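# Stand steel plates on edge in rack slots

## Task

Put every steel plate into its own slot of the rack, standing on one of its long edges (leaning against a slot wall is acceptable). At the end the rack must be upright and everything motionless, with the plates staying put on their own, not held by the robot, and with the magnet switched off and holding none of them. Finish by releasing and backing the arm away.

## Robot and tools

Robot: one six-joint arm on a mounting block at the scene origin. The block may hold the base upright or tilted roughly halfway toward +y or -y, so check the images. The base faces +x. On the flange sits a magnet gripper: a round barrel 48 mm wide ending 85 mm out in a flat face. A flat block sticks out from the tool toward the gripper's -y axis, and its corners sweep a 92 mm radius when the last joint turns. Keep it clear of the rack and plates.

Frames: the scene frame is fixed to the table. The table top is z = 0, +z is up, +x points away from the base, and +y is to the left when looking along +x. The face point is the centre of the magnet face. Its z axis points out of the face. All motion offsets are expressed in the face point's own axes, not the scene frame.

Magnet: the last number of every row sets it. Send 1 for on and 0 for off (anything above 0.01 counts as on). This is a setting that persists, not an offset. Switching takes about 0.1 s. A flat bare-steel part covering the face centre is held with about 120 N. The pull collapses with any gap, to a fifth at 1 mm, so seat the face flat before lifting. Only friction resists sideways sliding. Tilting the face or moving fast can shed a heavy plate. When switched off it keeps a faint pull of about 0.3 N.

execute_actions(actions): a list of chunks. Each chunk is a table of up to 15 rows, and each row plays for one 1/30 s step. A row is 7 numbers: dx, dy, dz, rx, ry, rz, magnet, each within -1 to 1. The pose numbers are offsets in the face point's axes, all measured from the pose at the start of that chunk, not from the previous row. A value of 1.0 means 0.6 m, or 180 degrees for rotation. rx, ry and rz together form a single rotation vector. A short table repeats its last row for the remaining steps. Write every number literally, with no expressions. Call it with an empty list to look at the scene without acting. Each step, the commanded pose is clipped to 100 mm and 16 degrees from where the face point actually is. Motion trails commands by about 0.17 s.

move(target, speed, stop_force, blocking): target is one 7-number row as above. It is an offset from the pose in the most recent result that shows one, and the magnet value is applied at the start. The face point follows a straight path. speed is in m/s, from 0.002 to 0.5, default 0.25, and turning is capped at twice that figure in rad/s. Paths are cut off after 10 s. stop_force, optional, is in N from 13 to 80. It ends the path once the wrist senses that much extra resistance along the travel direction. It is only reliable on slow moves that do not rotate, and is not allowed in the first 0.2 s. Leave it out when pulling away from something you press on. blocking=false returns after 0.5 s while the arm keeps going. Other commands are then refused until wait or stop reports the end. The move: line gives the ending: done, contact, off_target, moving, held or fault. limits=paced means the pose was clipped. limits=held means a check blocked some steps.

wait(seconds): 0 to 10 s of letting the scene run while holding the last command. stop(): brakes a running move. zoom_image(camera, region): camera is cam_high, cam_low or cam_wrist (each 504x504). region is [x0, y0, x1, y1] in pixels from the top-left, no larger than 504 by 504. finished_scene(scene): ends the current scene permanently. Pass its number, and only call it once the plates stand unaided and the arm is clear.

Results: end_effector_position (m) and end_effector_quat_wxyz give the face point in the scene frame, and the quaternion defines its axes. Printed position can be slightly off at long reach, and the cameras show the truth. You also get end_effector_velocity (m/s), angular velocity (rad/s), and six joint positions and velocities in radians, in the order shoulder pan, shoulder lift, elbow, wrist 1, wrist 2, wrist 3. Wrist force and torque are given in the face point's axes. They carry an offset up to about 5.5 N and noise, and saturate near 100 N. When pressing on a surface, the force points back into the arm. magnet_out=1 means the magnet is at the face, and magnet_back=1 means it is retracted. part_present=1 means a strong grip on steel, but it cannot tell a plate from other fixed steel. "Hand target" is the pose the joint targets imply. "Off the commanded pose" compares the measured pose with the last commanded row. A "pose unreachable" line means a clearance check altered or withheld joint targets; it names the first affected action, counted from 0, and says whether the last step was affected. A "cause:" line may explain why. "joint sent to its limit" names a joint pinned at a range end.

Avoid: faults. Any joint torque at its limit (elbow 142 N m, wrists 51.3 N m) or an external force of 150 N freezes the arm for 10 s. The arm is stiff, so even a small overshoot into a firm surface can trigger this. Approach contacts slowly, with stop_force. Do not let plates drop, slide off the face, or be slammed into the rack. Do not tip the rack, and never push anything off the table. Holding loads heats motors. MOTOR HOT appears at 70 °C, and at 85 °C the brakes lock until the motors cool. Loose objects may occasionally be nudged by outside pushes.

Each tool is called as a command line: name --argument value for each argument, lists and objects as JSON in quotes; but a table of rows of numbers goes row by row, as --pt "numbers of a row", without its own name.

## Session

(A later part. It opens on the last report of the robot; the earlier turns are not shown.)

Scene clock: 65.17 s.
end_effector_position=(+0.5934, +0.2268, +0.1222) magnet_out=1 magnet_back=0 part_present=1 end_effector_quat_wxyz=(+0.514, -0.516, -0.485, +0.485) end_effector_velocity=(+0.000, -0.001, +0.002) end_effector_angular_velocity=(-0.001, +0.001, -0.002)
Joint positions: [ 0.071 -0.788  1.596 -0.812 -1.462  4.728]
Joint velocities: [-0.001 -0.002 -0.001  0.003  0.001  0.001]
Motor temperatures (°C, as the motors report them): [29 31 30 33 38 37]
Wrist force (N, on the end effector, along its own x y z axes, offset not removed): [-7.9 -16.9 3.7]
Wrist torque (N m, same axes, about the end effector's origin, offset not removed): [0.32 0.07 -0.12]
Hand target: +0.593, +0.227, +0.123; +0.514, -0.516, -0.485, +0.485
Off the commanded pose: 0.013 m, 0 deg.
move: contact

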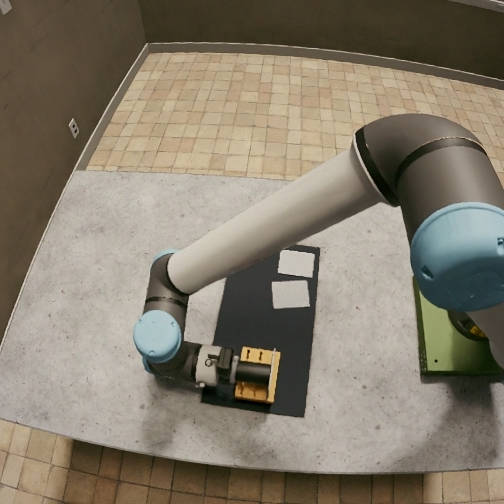

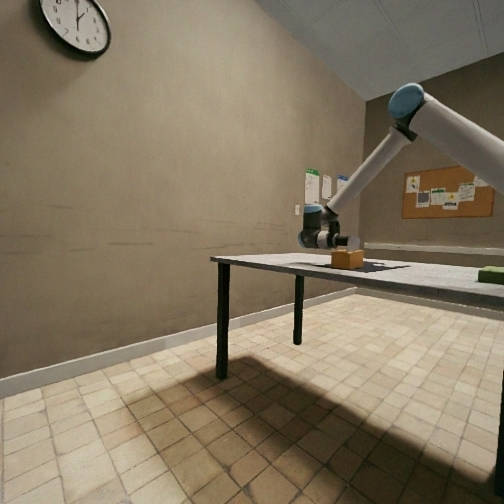

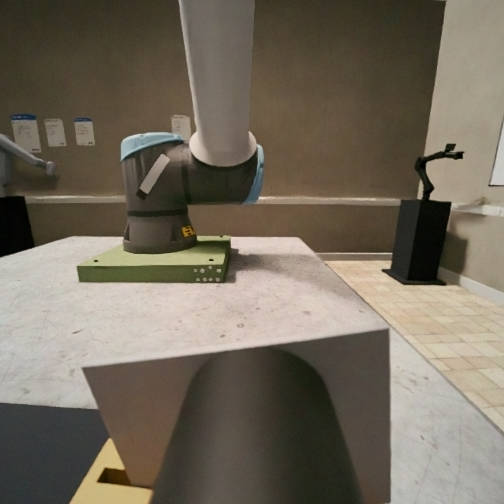

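move --target '[-0.012,-0.01,0,0,0,0,1]' --speed 0.01

move --target '[0,0.04,0,0,0,0,1]' --speed 0.005 --stop_force 20

Scene clock: 68.23 s.
end_effector_position=(+0.5929, +0.2198, +0.1281) magnet_out=1 magnet_back=0 part_present=1 end_effector_quat_wxyz=(+0.514, -0.516, -0.485, +0.485) end_effector_velocity=(-0.001, -0.002, +0.001) end_effector_angular_velocity=(-0.000, +0.001, -0.000)
Joint positions: [ 0.063 -0.798  1.601 -0.808 -1.47   4.728]
Joint velocities: [-0.002 -0.002  0.002  0.001 -0.002  0.   ]
Motor temperatures (°C, as the motors report them): [29 31 30 33 38 37]
Wrist force (N, on the end effector, along its own x y z axes, offset not removed): [-1.8 5.4 2.2]
Wrist torque (N m, same axes, about the end effector's origin, offset not removed): [0.30 0.30 -0.12]
Hand target: +0.593, +0.220, +0.128; +0.514, -0.516, -0.485, +0.485
Off the commanded pose: 0.000 m, 0 deg.
move: done

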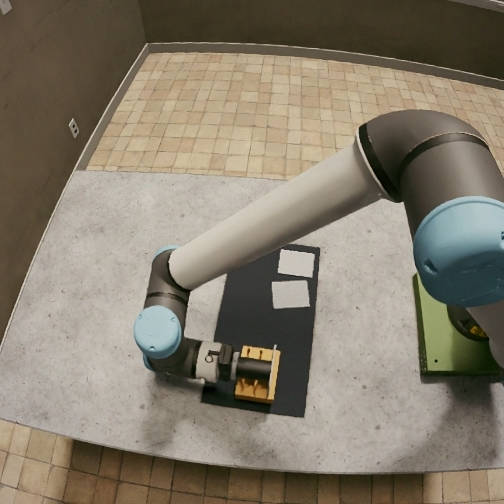

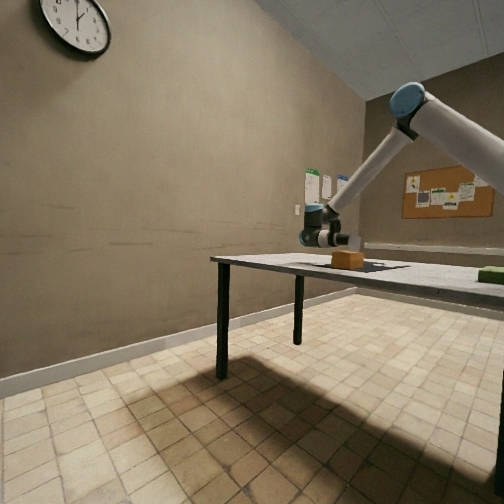

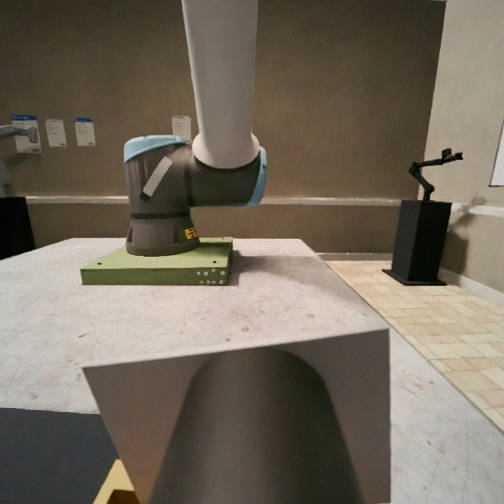

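Scene clock: 70.80 s.
end_effector_position=(+0.5930, +0.2198, +0.1170) magnet_out=1 magnet_back=0 part_present=1 end_effector_quat_wxyz=(+0.514, -0.516, -0.485, +0.485) end_effector_velocity=(+0.000, -0.000, +0.002) end_effector_angular_velocity=(-0.000, +0.001, -0.000)
Joint positions: [ 0.062 -0.785  1.602 -0.821 -1.471  4.728]
Joint velocities: [-0.    -0.001 -0.     0.003  0.     0.   ]
Motor temperatures (°C, as the motors report them): [29 31 30 33 38 37]
Wrist force (N, on the end effector, along its own x y z axes, offset not removed): [-9.7 -23.7 7.2]
Wrist torque (N m, same axes, about the end effector's origin, offset not removed): [-0.65 -0.07 -0.03]
Hand target: +0.593, +0.220, +0.117; +0.514, -0.516, -0.485, +0.485
Off the commanded pose: 0.013 m, 0 deg.
move: contact

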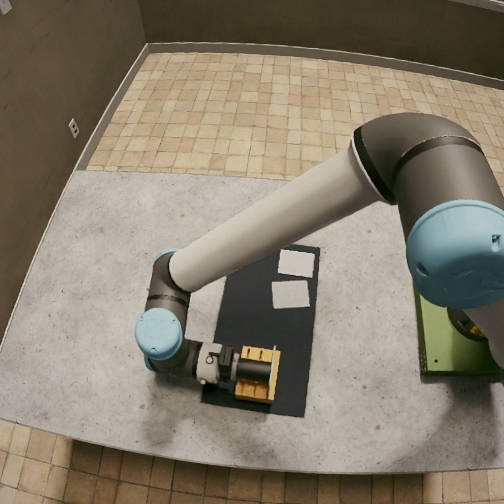

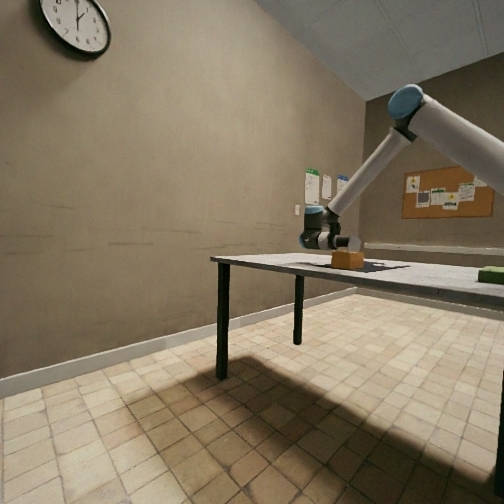

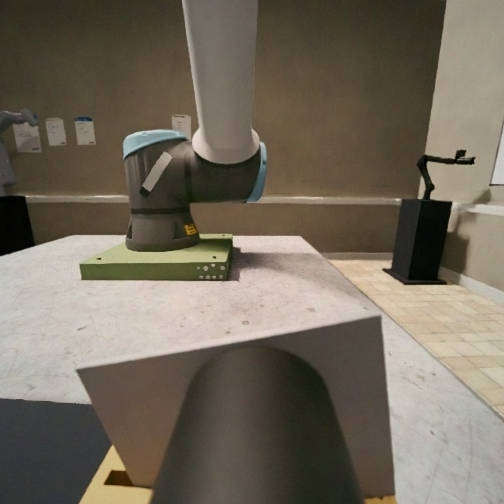

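Still catching on the right; shift further.

move --target '[-0.02,-0.01,0,0,0,0,1]' --speed 0.01

move --target '[0,0.04,0,0,0,0,1]' --speed 0.005 --stop_force 20

Scene clock: 75.20 s.
end_effector_position=(+0.5923, +0.2080, +0.1229) magnet_out=1 magnet_back=0 part_present=1 end_effector_quat_wxyz=(+0.514, -0.516, -0.485, +0.485) end_effector_velocity=(-0.000, -0.001, +0.001) end_effector_angular_velocity=(+0.001, -0.001, +0.002)
Joint positions: [ 0.048 -0.796  1.61  -0.818 -1.485  4.727]
Joint velocities: [-0.001 -0.002  0.001  0.    -0.003 -0.001]
Motor temperatures (°C, as the motors report them): [29 31 30 33 38 37]
Wrist force (N, on the end effector, along its own x y z axes, offset not removed): [1.5 -1.9 2.2]
Wrist torque (N m, same axes, about the end effector's origin, offset not removed): [-0.15 0.16 -0.09]
Hand target: +0.592, +0.208, +0.123; +0.514, -0.516, -0.485, +0.485
Off the commanded pose: 0.000 m, 0 deg.
move: done

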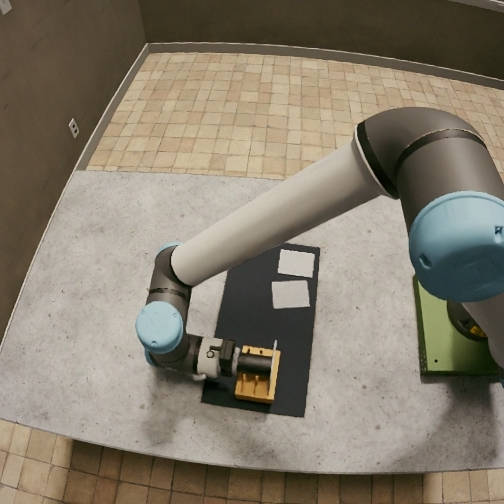

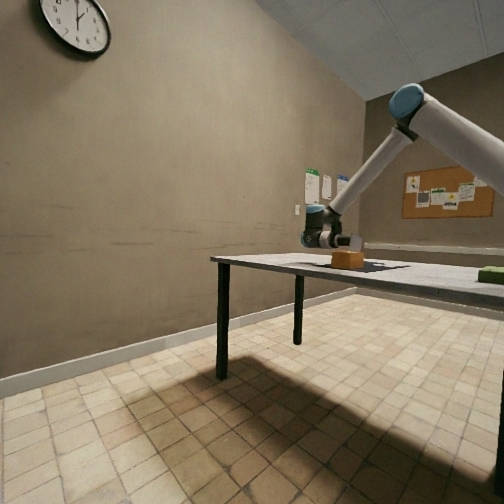

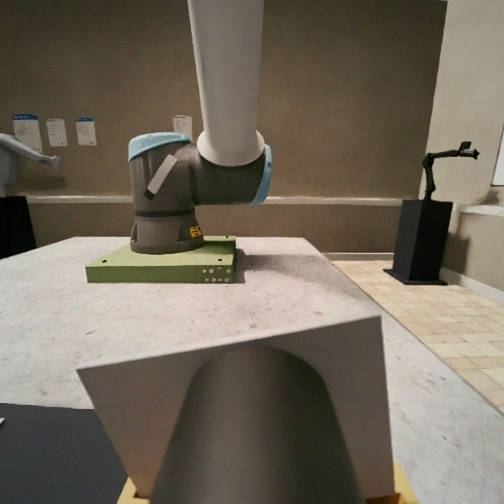

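Scene clock: 77.23 s.
end_effector_position=(+0.5923, +0.2081, +0.1146) magnet_out=1 magnet_back=0 part_present=1 end_effector_quat_wxyz=(+0.514, -0.516, -0.485, +0.484) end_effector_velocity=(+0.000, +0.000, +0.002) end_effector_angular_velocity=(+0.001, +0.001, +0.001)
Joint positions: [ 0.048 -0.786  1.61  -0.829 -1.485  4.727]
Joint velocities: [ 0.001 -0.002 -0.001  0.004 -0.    -0.001]
Motor temperatures (°C, as the motors report them): [29 31 30 33 38 37]
Wrist force (N, on the end effector, along its own x y z axes, offset not removed): [12.2 -8.4 5.3]
Wrist torque (N m, same axes, about the end effector's origin, offset not removed): [0.79 -0.63 0.08]
Hand target: +0.592, +0.208, +0.115; +0.514, -0.516, -0.485, +0.485
Off the commanded pose: 0.016 m, 0 deg.
move: contact

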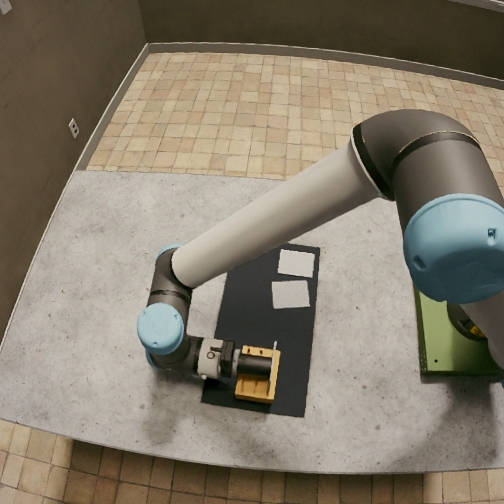

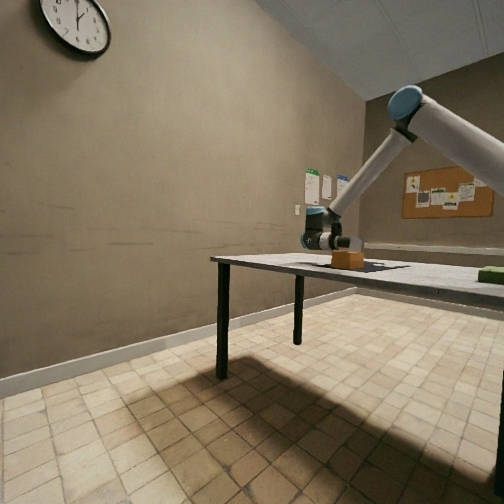

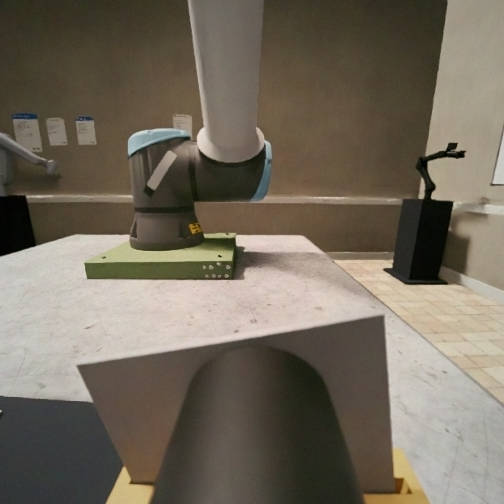

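Plate is within the slot; release and let it settle.

execute_actions --actions '[[[0,0,0,0,0,0,0]],[[0,0,-0.02,0,0,0,0]]]'

move --target '[0,-0.25,0,0,0,0,0]' --speed 0.1

move --target '[0,0,0,-0.5,0,0,0]'

Scene clock: 79.80 s.
end_effector_position=(+0.6041, +0.2074, +0.1147) magnet_out=0 magnet_back=1 part_present=0 end_effector_quat_wxyz=(+0.514, -0.516, -0.485, +0.484) end_effector_velocity=(+0.002, -0.001, -0.000) end_effector_angular_velocity=(-0.001, +0.001, -0.002)
Joint positions: [ 0.047 -0.773  1.583 -0.814 -1.486  4.727]
Joint velocities: [-0.002  0.002 -0.004  0.003  0.001  0.001]
Motor temperatures (°C, as the motors report them): [29 31 30 33 38 37]
Wrist force (N, on the end effector, along its own x y z axes, offset not removed): [-5.7 -0.9 3.3]
Wrist torque (N m, same axes, about the end effector's origin, offset not removed): [-0.08 0.65 -0.05]
Hand target: +0.604, +0.207, +0.115; +0.514, -0.516, -0.485, +0.484
Off the commanded pose: 0.000 m, 0 deg.

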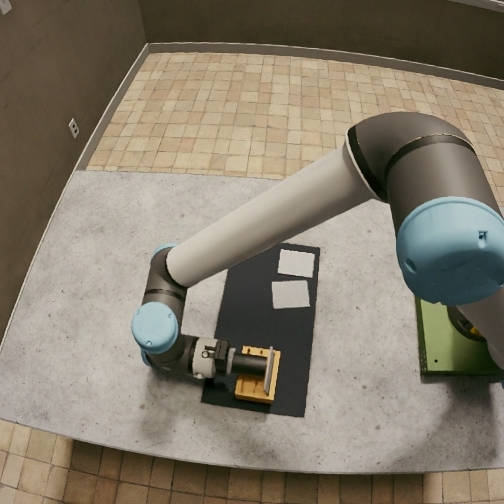

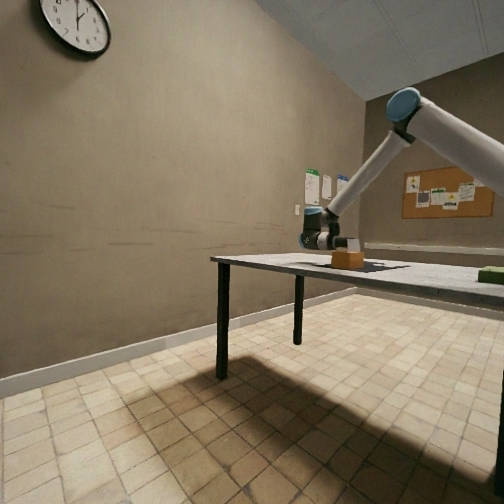

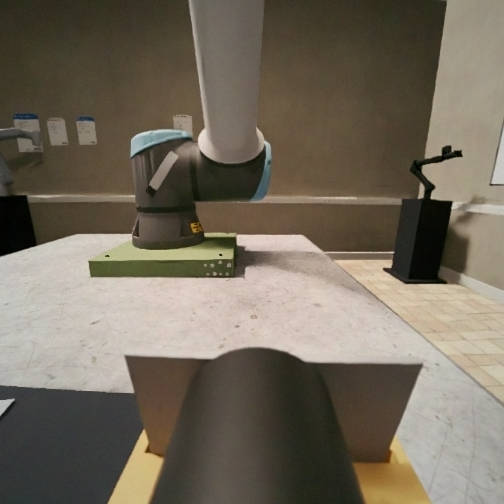

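Scene clock: 81.80 s.
end_effector_position=(+0.6037, +0.2074, +0.2643) magnet_out=0 magnet_back=1 part_present=0 end_effector_quat_wxyz=(+0.514, -0.516, -0.485, +0.484) end_effector_velocity=(+0.000, +0.000, +0.002) end_effector_angular_velocity=(+0.000, -0.000, -0.001)
Joint positions: [ 0.05  -0.933  1.545 -0.617 -1.484  4.727]
Joint velocities: [ 0.    -0.002 -0.001  0.003  0.001 -0.   ]
Motor temperatures (°C, as the motors report them): [29 31 30 33 38 37]
Wrist force (N, on the end effector, along its own x y z axes, offset not removed): [4.2 -3.8 4.8]
Wrist torque (N m, same axes, about the end effector's origin, offset not removed): [-0.59 -0.25 0.00]
Hand target: +0.604, +0.207, +0.265; +0.514, -0.516, -0.485, +0.484
Off the commanded pose: 0.000 m, 0 deg.
move: done

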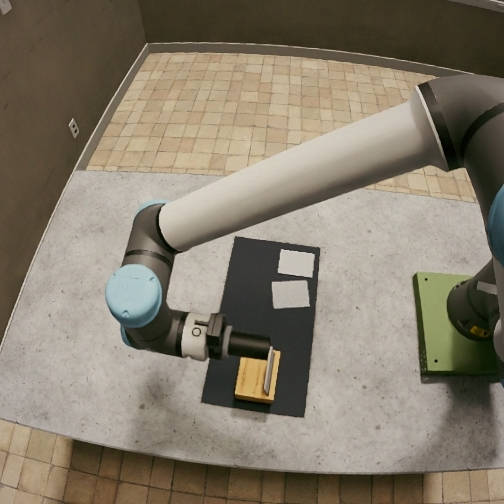

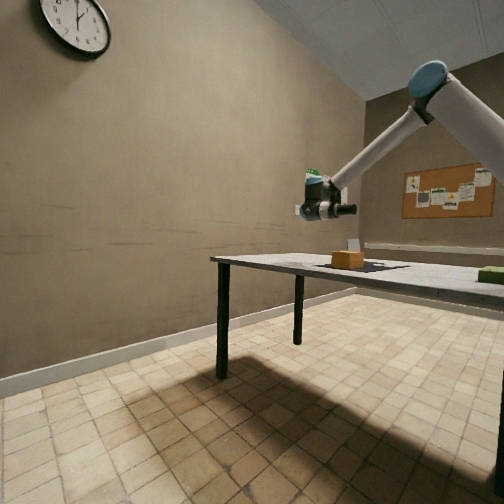

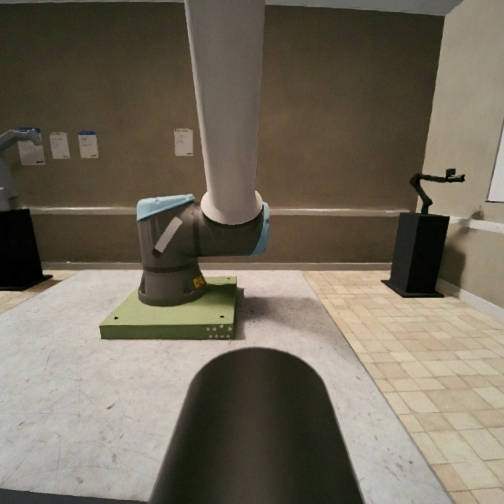

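Scene clock: 85.47 s.
end_effector_position=(+0.6036, +0.2074, +0.2642) magnet_out=0 magnet_back=1 part_present=0 end_effector_quat_wxyz=(+0.001, +0.728, +0.685, +0.000) end_effector_velocity=(+0.001, -0.001, -0.000) end_effector_angular_velocity=(-0.000, -0.015, -0.002)
Joint positions: [ 0.087 -1.507  2.153 -2.218 -1.585  4.838]
Joint velocities: [-0.001 -0.002  0.007 -0.019 -0.001  0.001]
Motor temperatures (°C, as the motors report them): [29 31 30 33 38 37]
Wrist force (N, on the end effector, along its own x y z axes, offset not removed): [0.1 3.4 -2.2]
Wrist torque (N m, same axes, about the end effector's origin, offset not removed): [0.49 0.00 -0.04]
Hand target: +0.604, +0.207, +0.264; +0.001, +0.728, +0.685, +0.001
Off the commanded pose: 0.000 m, 0 deg.
move: done

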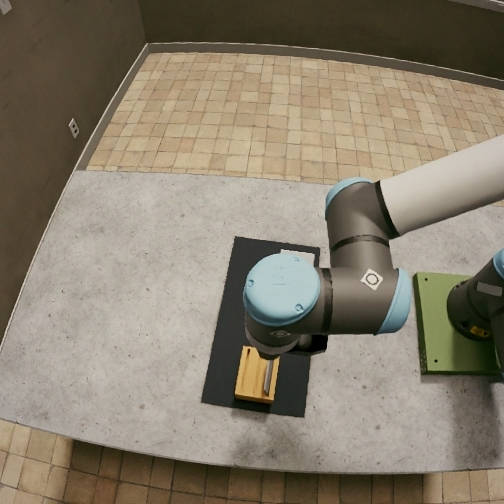

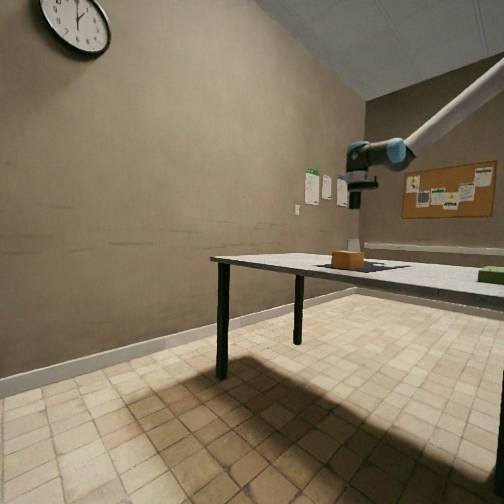

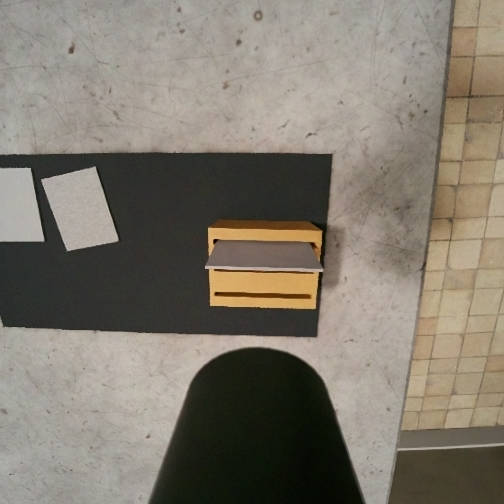

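move --target '[-0.35,-0.09,0.3,0,0,-0.52,0]' --speed 0.2

Scene clock: 91.57 s.
end_effector_position=(+0.5373, +0.0015, +0.0846) magnet_out=0 magnet_back=1 part_present=0 end_effector_quat_wxyz=(+0.001, -0.000, +1.000, +0.000) end_effector_velocity=(-0.001, -0.001, -0.001) end_effector_angular_velocity=(+0.002, -0.001, +0.012)
Joint positions: [-0.299 -1.36   2.459 -2.676 -1.583  2.82 ]
Joint velocities: [-0.002  0.002  0.002 -0.005  0.002 -0.014]
Motor temperatures (°C, as the motors report them): [29 31 30 33 38 37]
Wrist force (N, on the end effector, along its own x y z axes, offset not removed): [4.9 8.3 1.7]
Wrist torque (N m, same axes, about the end effector's origin, offset not removed): [0.91 -0.65 -0.08]
Hand target: +0.537, +0.001, +0.084; +0.001, -0.001, +1.000, +0.000
Off the commanded pose: 0.001 m, 0 deg.
move: done

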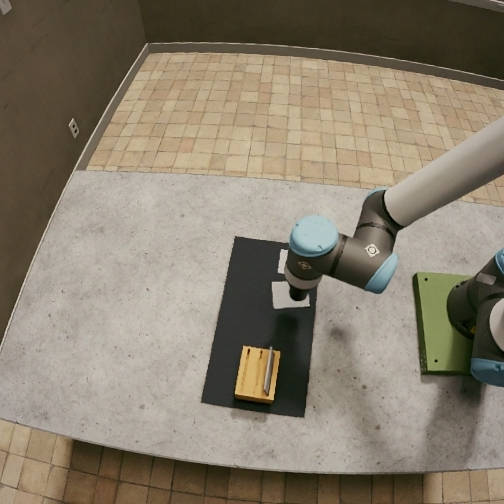

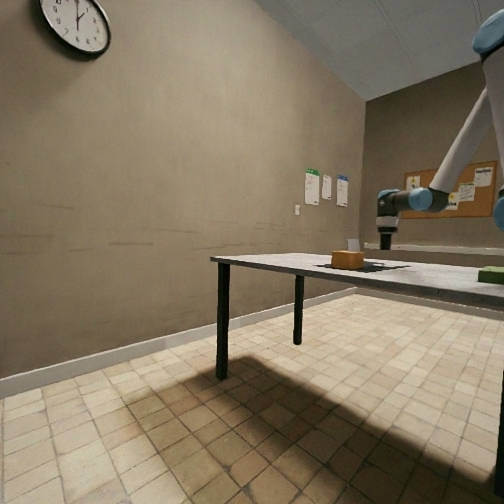

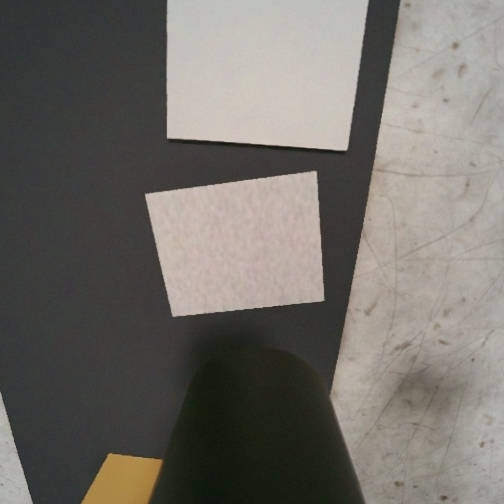

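move --target '[-0.015,-0.13,0.04,0,0,-0.04,0]' --speed 0.1

Scene clock: 94.93 s.
end_effector_position=(+0.5464, -0.0762, +0.0607) magnet_out=0 magnet_back=1 part_present=0 end_effector_quat_wxyz=(+0.001, -0.063, +0.998, +0.000) end_effector_velocity=(+0.001, -0.002, -0.001) end_effector_angular_velocity=(+0.001, -0.001, +0.004)
Joint positions: [-0.432 -1.291  2.441 -2.729 -1.582  2.561]
Joint velocities: [-0.003  0.002 -0.001 -0.002  0.002 -0.007]
Motor temperatures (°C, as the motors report them): [29 31 30 33 38 37]
Wrist force (N, on the end effector, along its own x y z axes, offset not removed): [-1.6 -1.4 -2.1]
Wrist torque (N m, same axes, about the end effector's origin, offset not removed): [-0.18 0.15 -0.15]
Hand target: +0.546, -0.076, +0.061; +0.001, -0.063, +0.998, +0.000
Off the commanded pose: 0.000 m, 0 deg.
move: done

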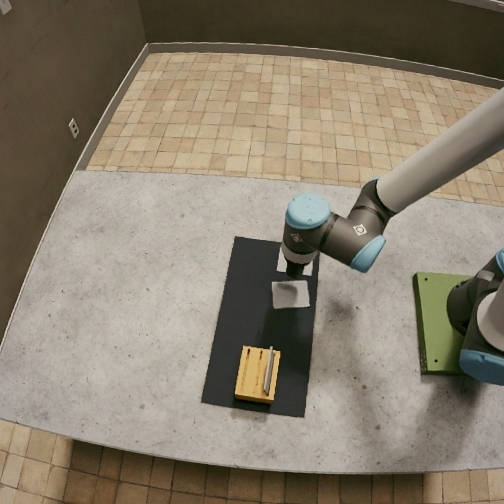

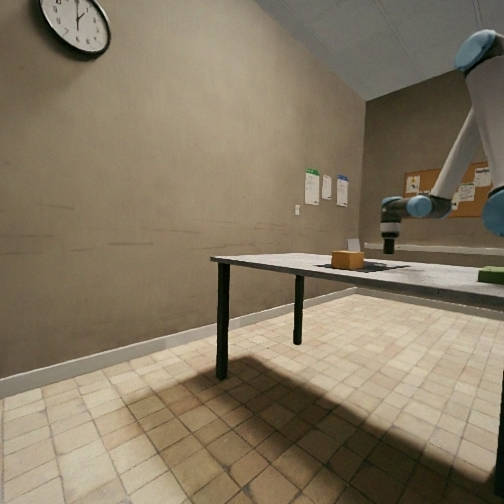

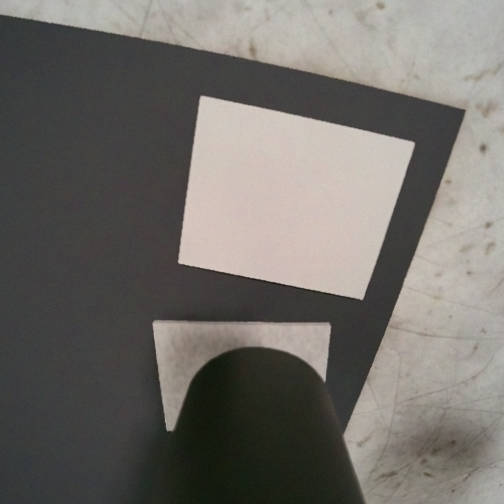

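move --target '[-0.01,0.035,0.072,0,0,0,0]' --speed 0.06

move --target '[0,0,0.0185,0,0,0,1]' --speed 0.01

Scene clock: 98.60 s.
end_effector_position=(+0.5497, -0.0546, +0.0178) magnet_out=0 magnet_back=1 part_present=0 end_effector_quat_wxyz=(+0.000, -0.063, +0.998, +0.000) end_effector_velocity=(+0.000, +0.001, -0.002) end_effector_angular_velocity=(+0.000, +0.000, +0.000)
Joint positions: [-0.393 -1.187  2.448 -2.839 -1.582  2.6  ]
Joint velocities: [ 0.002  0.005  0.    -0.005  0.     0.002]
Motor temperatures (°C, as the motors report them): [29 31 30 33 38 37]
Wrist force (N, on the end effector, along its own x y z axes, offset not removed): [1.1 0.4 2.2]
Wrist torque (N m, same axes, about the end effector's origin, offset not removed): [-0.14 0.31 0.00]
Hand target: +0.550, -0.055, +0.018; +0.001, -0.063, +0.998, +0.000
Off the commanded pose: 0.000 m, 0 deg.
move: done

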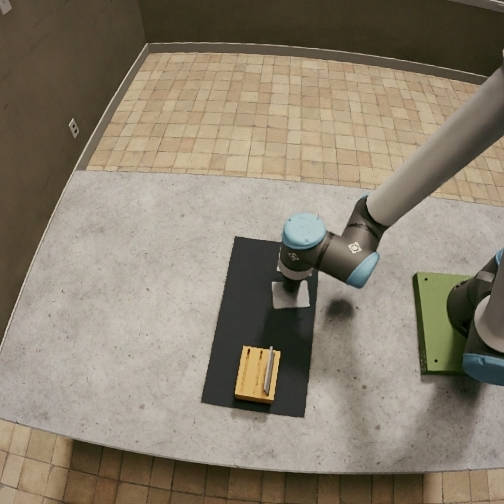

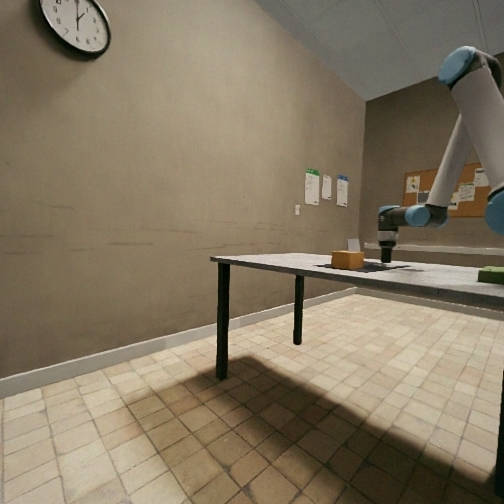

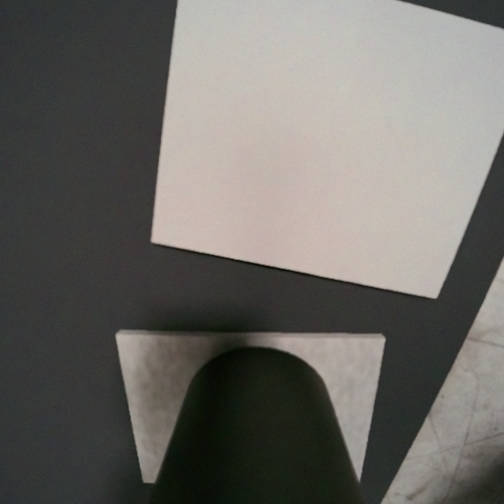

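Scene clock: 99.93 s.
end_effector_position=(+0.5497, -0.0546, +0.0069) magnet_out=1 magnet_back=0 part_present=1 end_effector_quat_wxyz=(+0.000, -0.063, +0.998, +0.000) end_effector_velocity=(-0.000, -0.001, -0.002) end_effector_angular_velocity=(-0.001, +0.001, -0.002)
Joint positions: [-0.394 -1.161  2.449 -2.866 -1.582  2.6  ]
Joint velocities: [-0.001  0.005  0.    -0.006 -0.001  0.001]
Motor temperatures (°C, as the motors report them): [29 31 30 33 38 37]
Wrist force (N, on the end effector, along its own x y z axes, offset not removed): [4.8 -1.1 4.6]
Wrist torque (N m, same axes, about the end effector's origin, offset not removed): [-0.18 -0.21 -0.19]
Hand target: +0.550, -0.055, +0.007; +0.000, -0.063, +0.998, +0.000
Off the commanded pose: 0.000 m, 0 deg.
move: done

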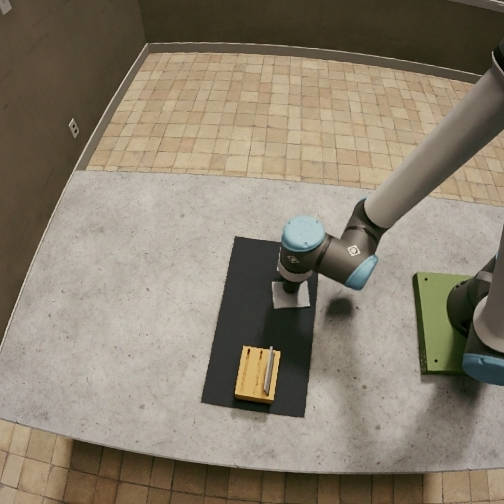

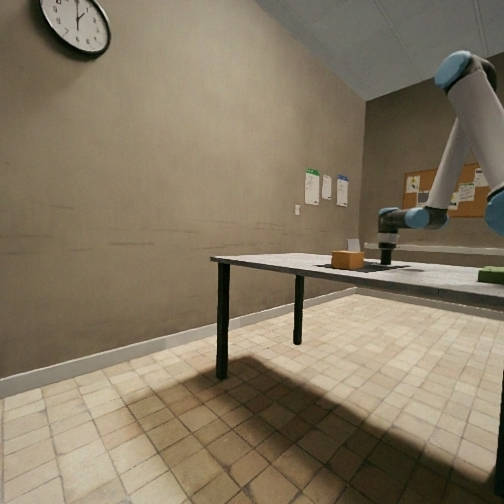

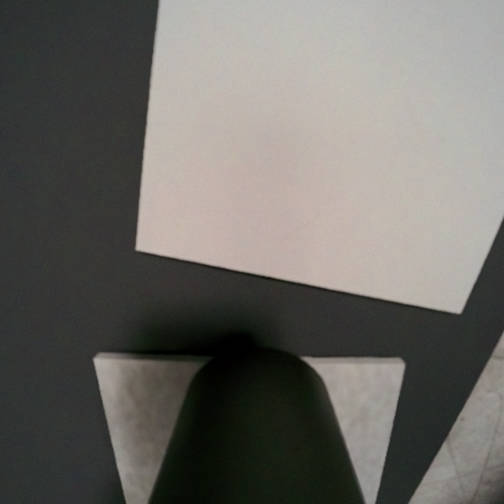

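move --target '[0,0,-0.42,0,0,0,1]' --speed 0.1

move --target '[-0.12,0.44,0,0,0,0.56,1]' --speed 0.12

move --target '[0,0,0,0.5,0,0,1]' --speed 0.12

zoom_image --camera "cam_high" --region '[198,320,318,420]'

Scene clock: 104.93 s.
end_effector_position=(+0.5496, -0.0548, +0.2582) magnet_out=1 magnet_back=0 part_present=1 end_effector_quat_wxyz=(+0.000, -0.063, +0.998, +0.000) end_effector_velocity=(-0.000, +0.001, +0.002) end_effector_angular_velocity=(-0.000, +0.001, +0.002)
Joint positions: [-0.388 -1.656  2.306 -2.228 -1.582  2.605]
Joint velocities: [ 0.001 -0.003 -0.002  0.006 -0.    -0.001]
Motor temperatures (°C, as the motors report them): [29 31 30 33 38 37]
Wrist force (N, on the end effector, along its own x y z axes, offset not removed): [-0.2 5.9 1.9]
Wrist torque (N m, same axes, about the end effector's origin, offset not removed): [0.62 0.46 -0.10]
Hand target: +0.550, -0.055, +0.258; +0.000, -0.063, +0.998, +0.000
Off the commanded pose: 0.001 m, 0 deg.
move: done

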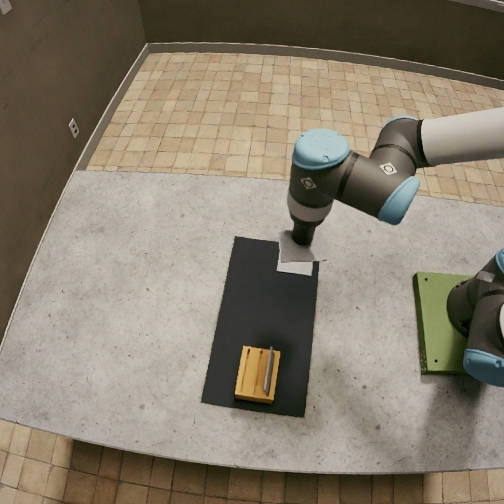

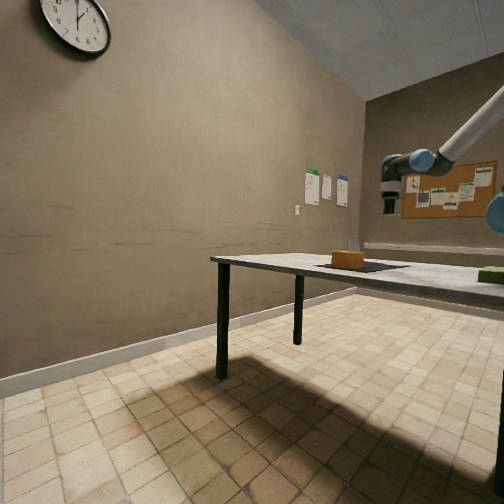

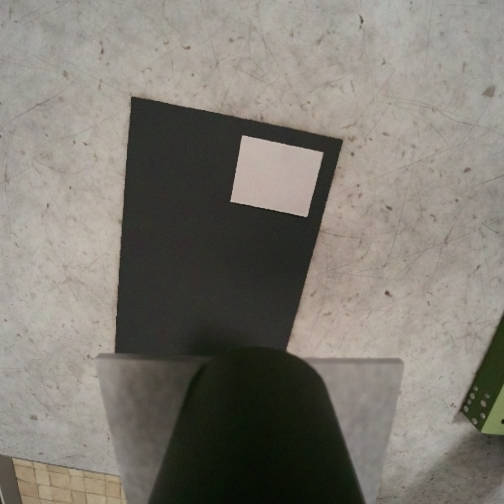

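Scene clock: 112.67 s.
end_effector_position=(+0.5875, +0.2157, +0.2582) magnet_out=1 magnet_back=0 part_present=1 end_effector_quat_wxyz=(+0.000, +0.728, +0.685, +0.000) end_effector_velocity=(+0.000, +0.002, +0.000) end_effector_angular_velocity=(-0.001, -0.000, -0.014)
Joint positions: [ 0.102 -1.52   2.18  -2.232 -1.585  4.854]
Joint velocities: [ 0.003  0.002 -0.002  0.    -0.001  0.017]
Motor temperatures (°C, as the motors report them): [29 31 30 33 38 37]
Wrist force (N, on the end effector, along its own x y z axes, offset not removed): [2.8 -0.9 2.8]
Wrist torque (N m, same axes, about the end effector's origin, offset not removed): [-0.17 -0.27 -0.13]
Hand target: +0.588, +0.216, +0.258; +0.001, +0.729, +0.685, +0.000
Off the commanded pose: 0.001 m, 0 deg.
move: done

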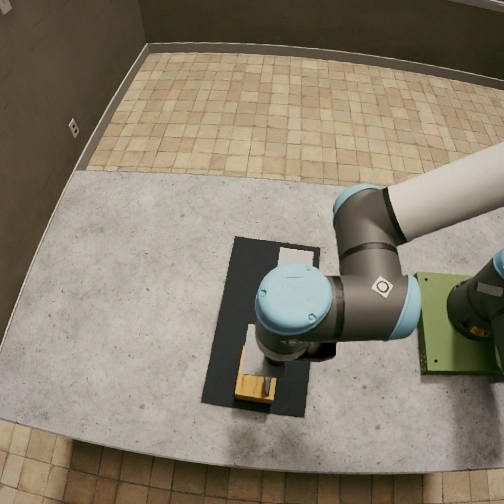

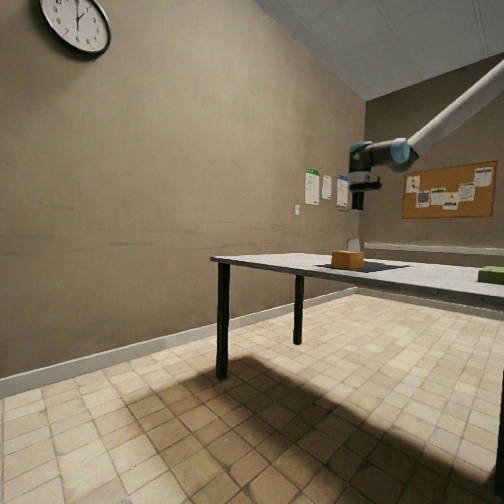

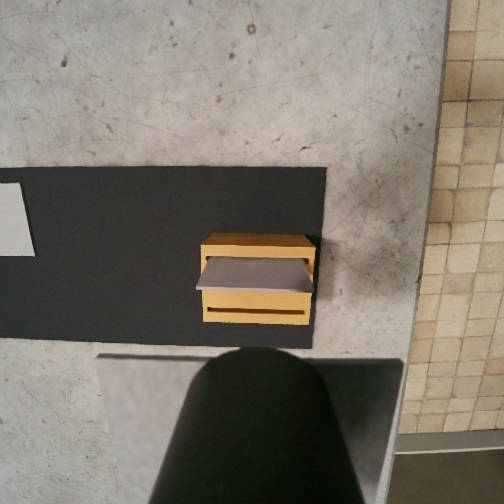

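Scene clock: 119.60 s.
end_effector_position=(+0.5876, +0.2157, +0.2584) magnet_out=1 magnet_back=0 part_present=1 end_effector_quat_wxyz=(+0.514, -0.516, -0.485, +0.485) end_effector_velocity=(+0.000, -0.001, +0.000) end_effector_angular_velocity=(+0.001, +0.013, +0.001)
Joint positions: [ 0.06  -0.945  1.581 -0.64  -1.473  4.728]
Joint velocities: [-0.001  0.005 -0.002  0.01  -0.001 -0.001]
Motor temperatures (°C, as the motors report them): [29 31 30 33 38 37]
Wrist force (N, on the end effector, along its own x y z axes, offset not removed): [1.3 8.1 -1.4]
Wrist torque (N m, same axes, about the end effector's origin, offset not removed): [0.63 -0.18 0.09]
Hand target: +0.588, +0.216, +0.258; +0.514, -0.515, -0.485, +0.485
Off the commanded pose: 0.000 m, 0 deg.
move: done

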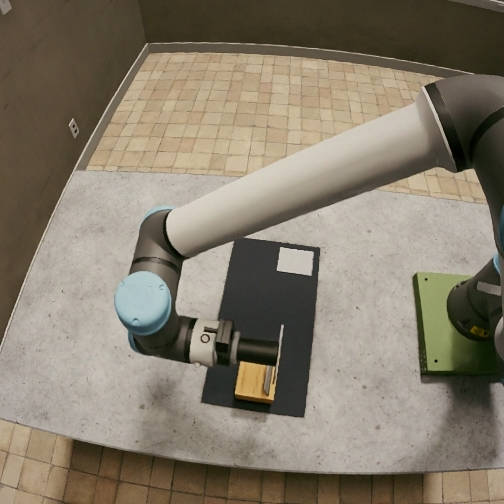

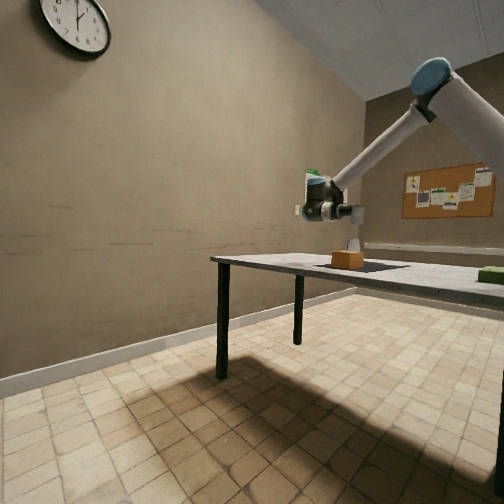

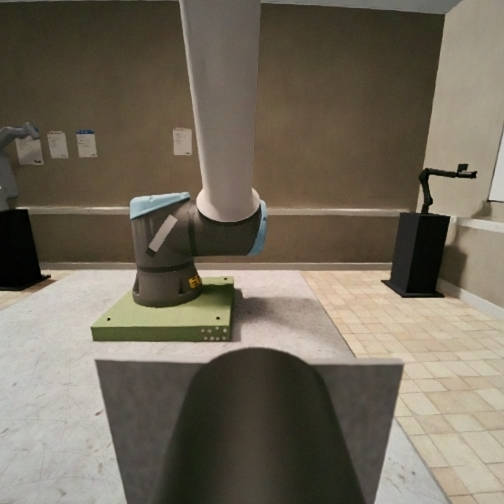

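Region (198, 320, 318, 420) of cam_high's 504x504 image, scaled by 4.200, with more detail than that image has.

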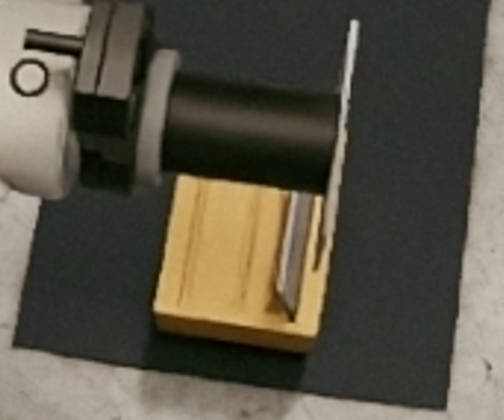

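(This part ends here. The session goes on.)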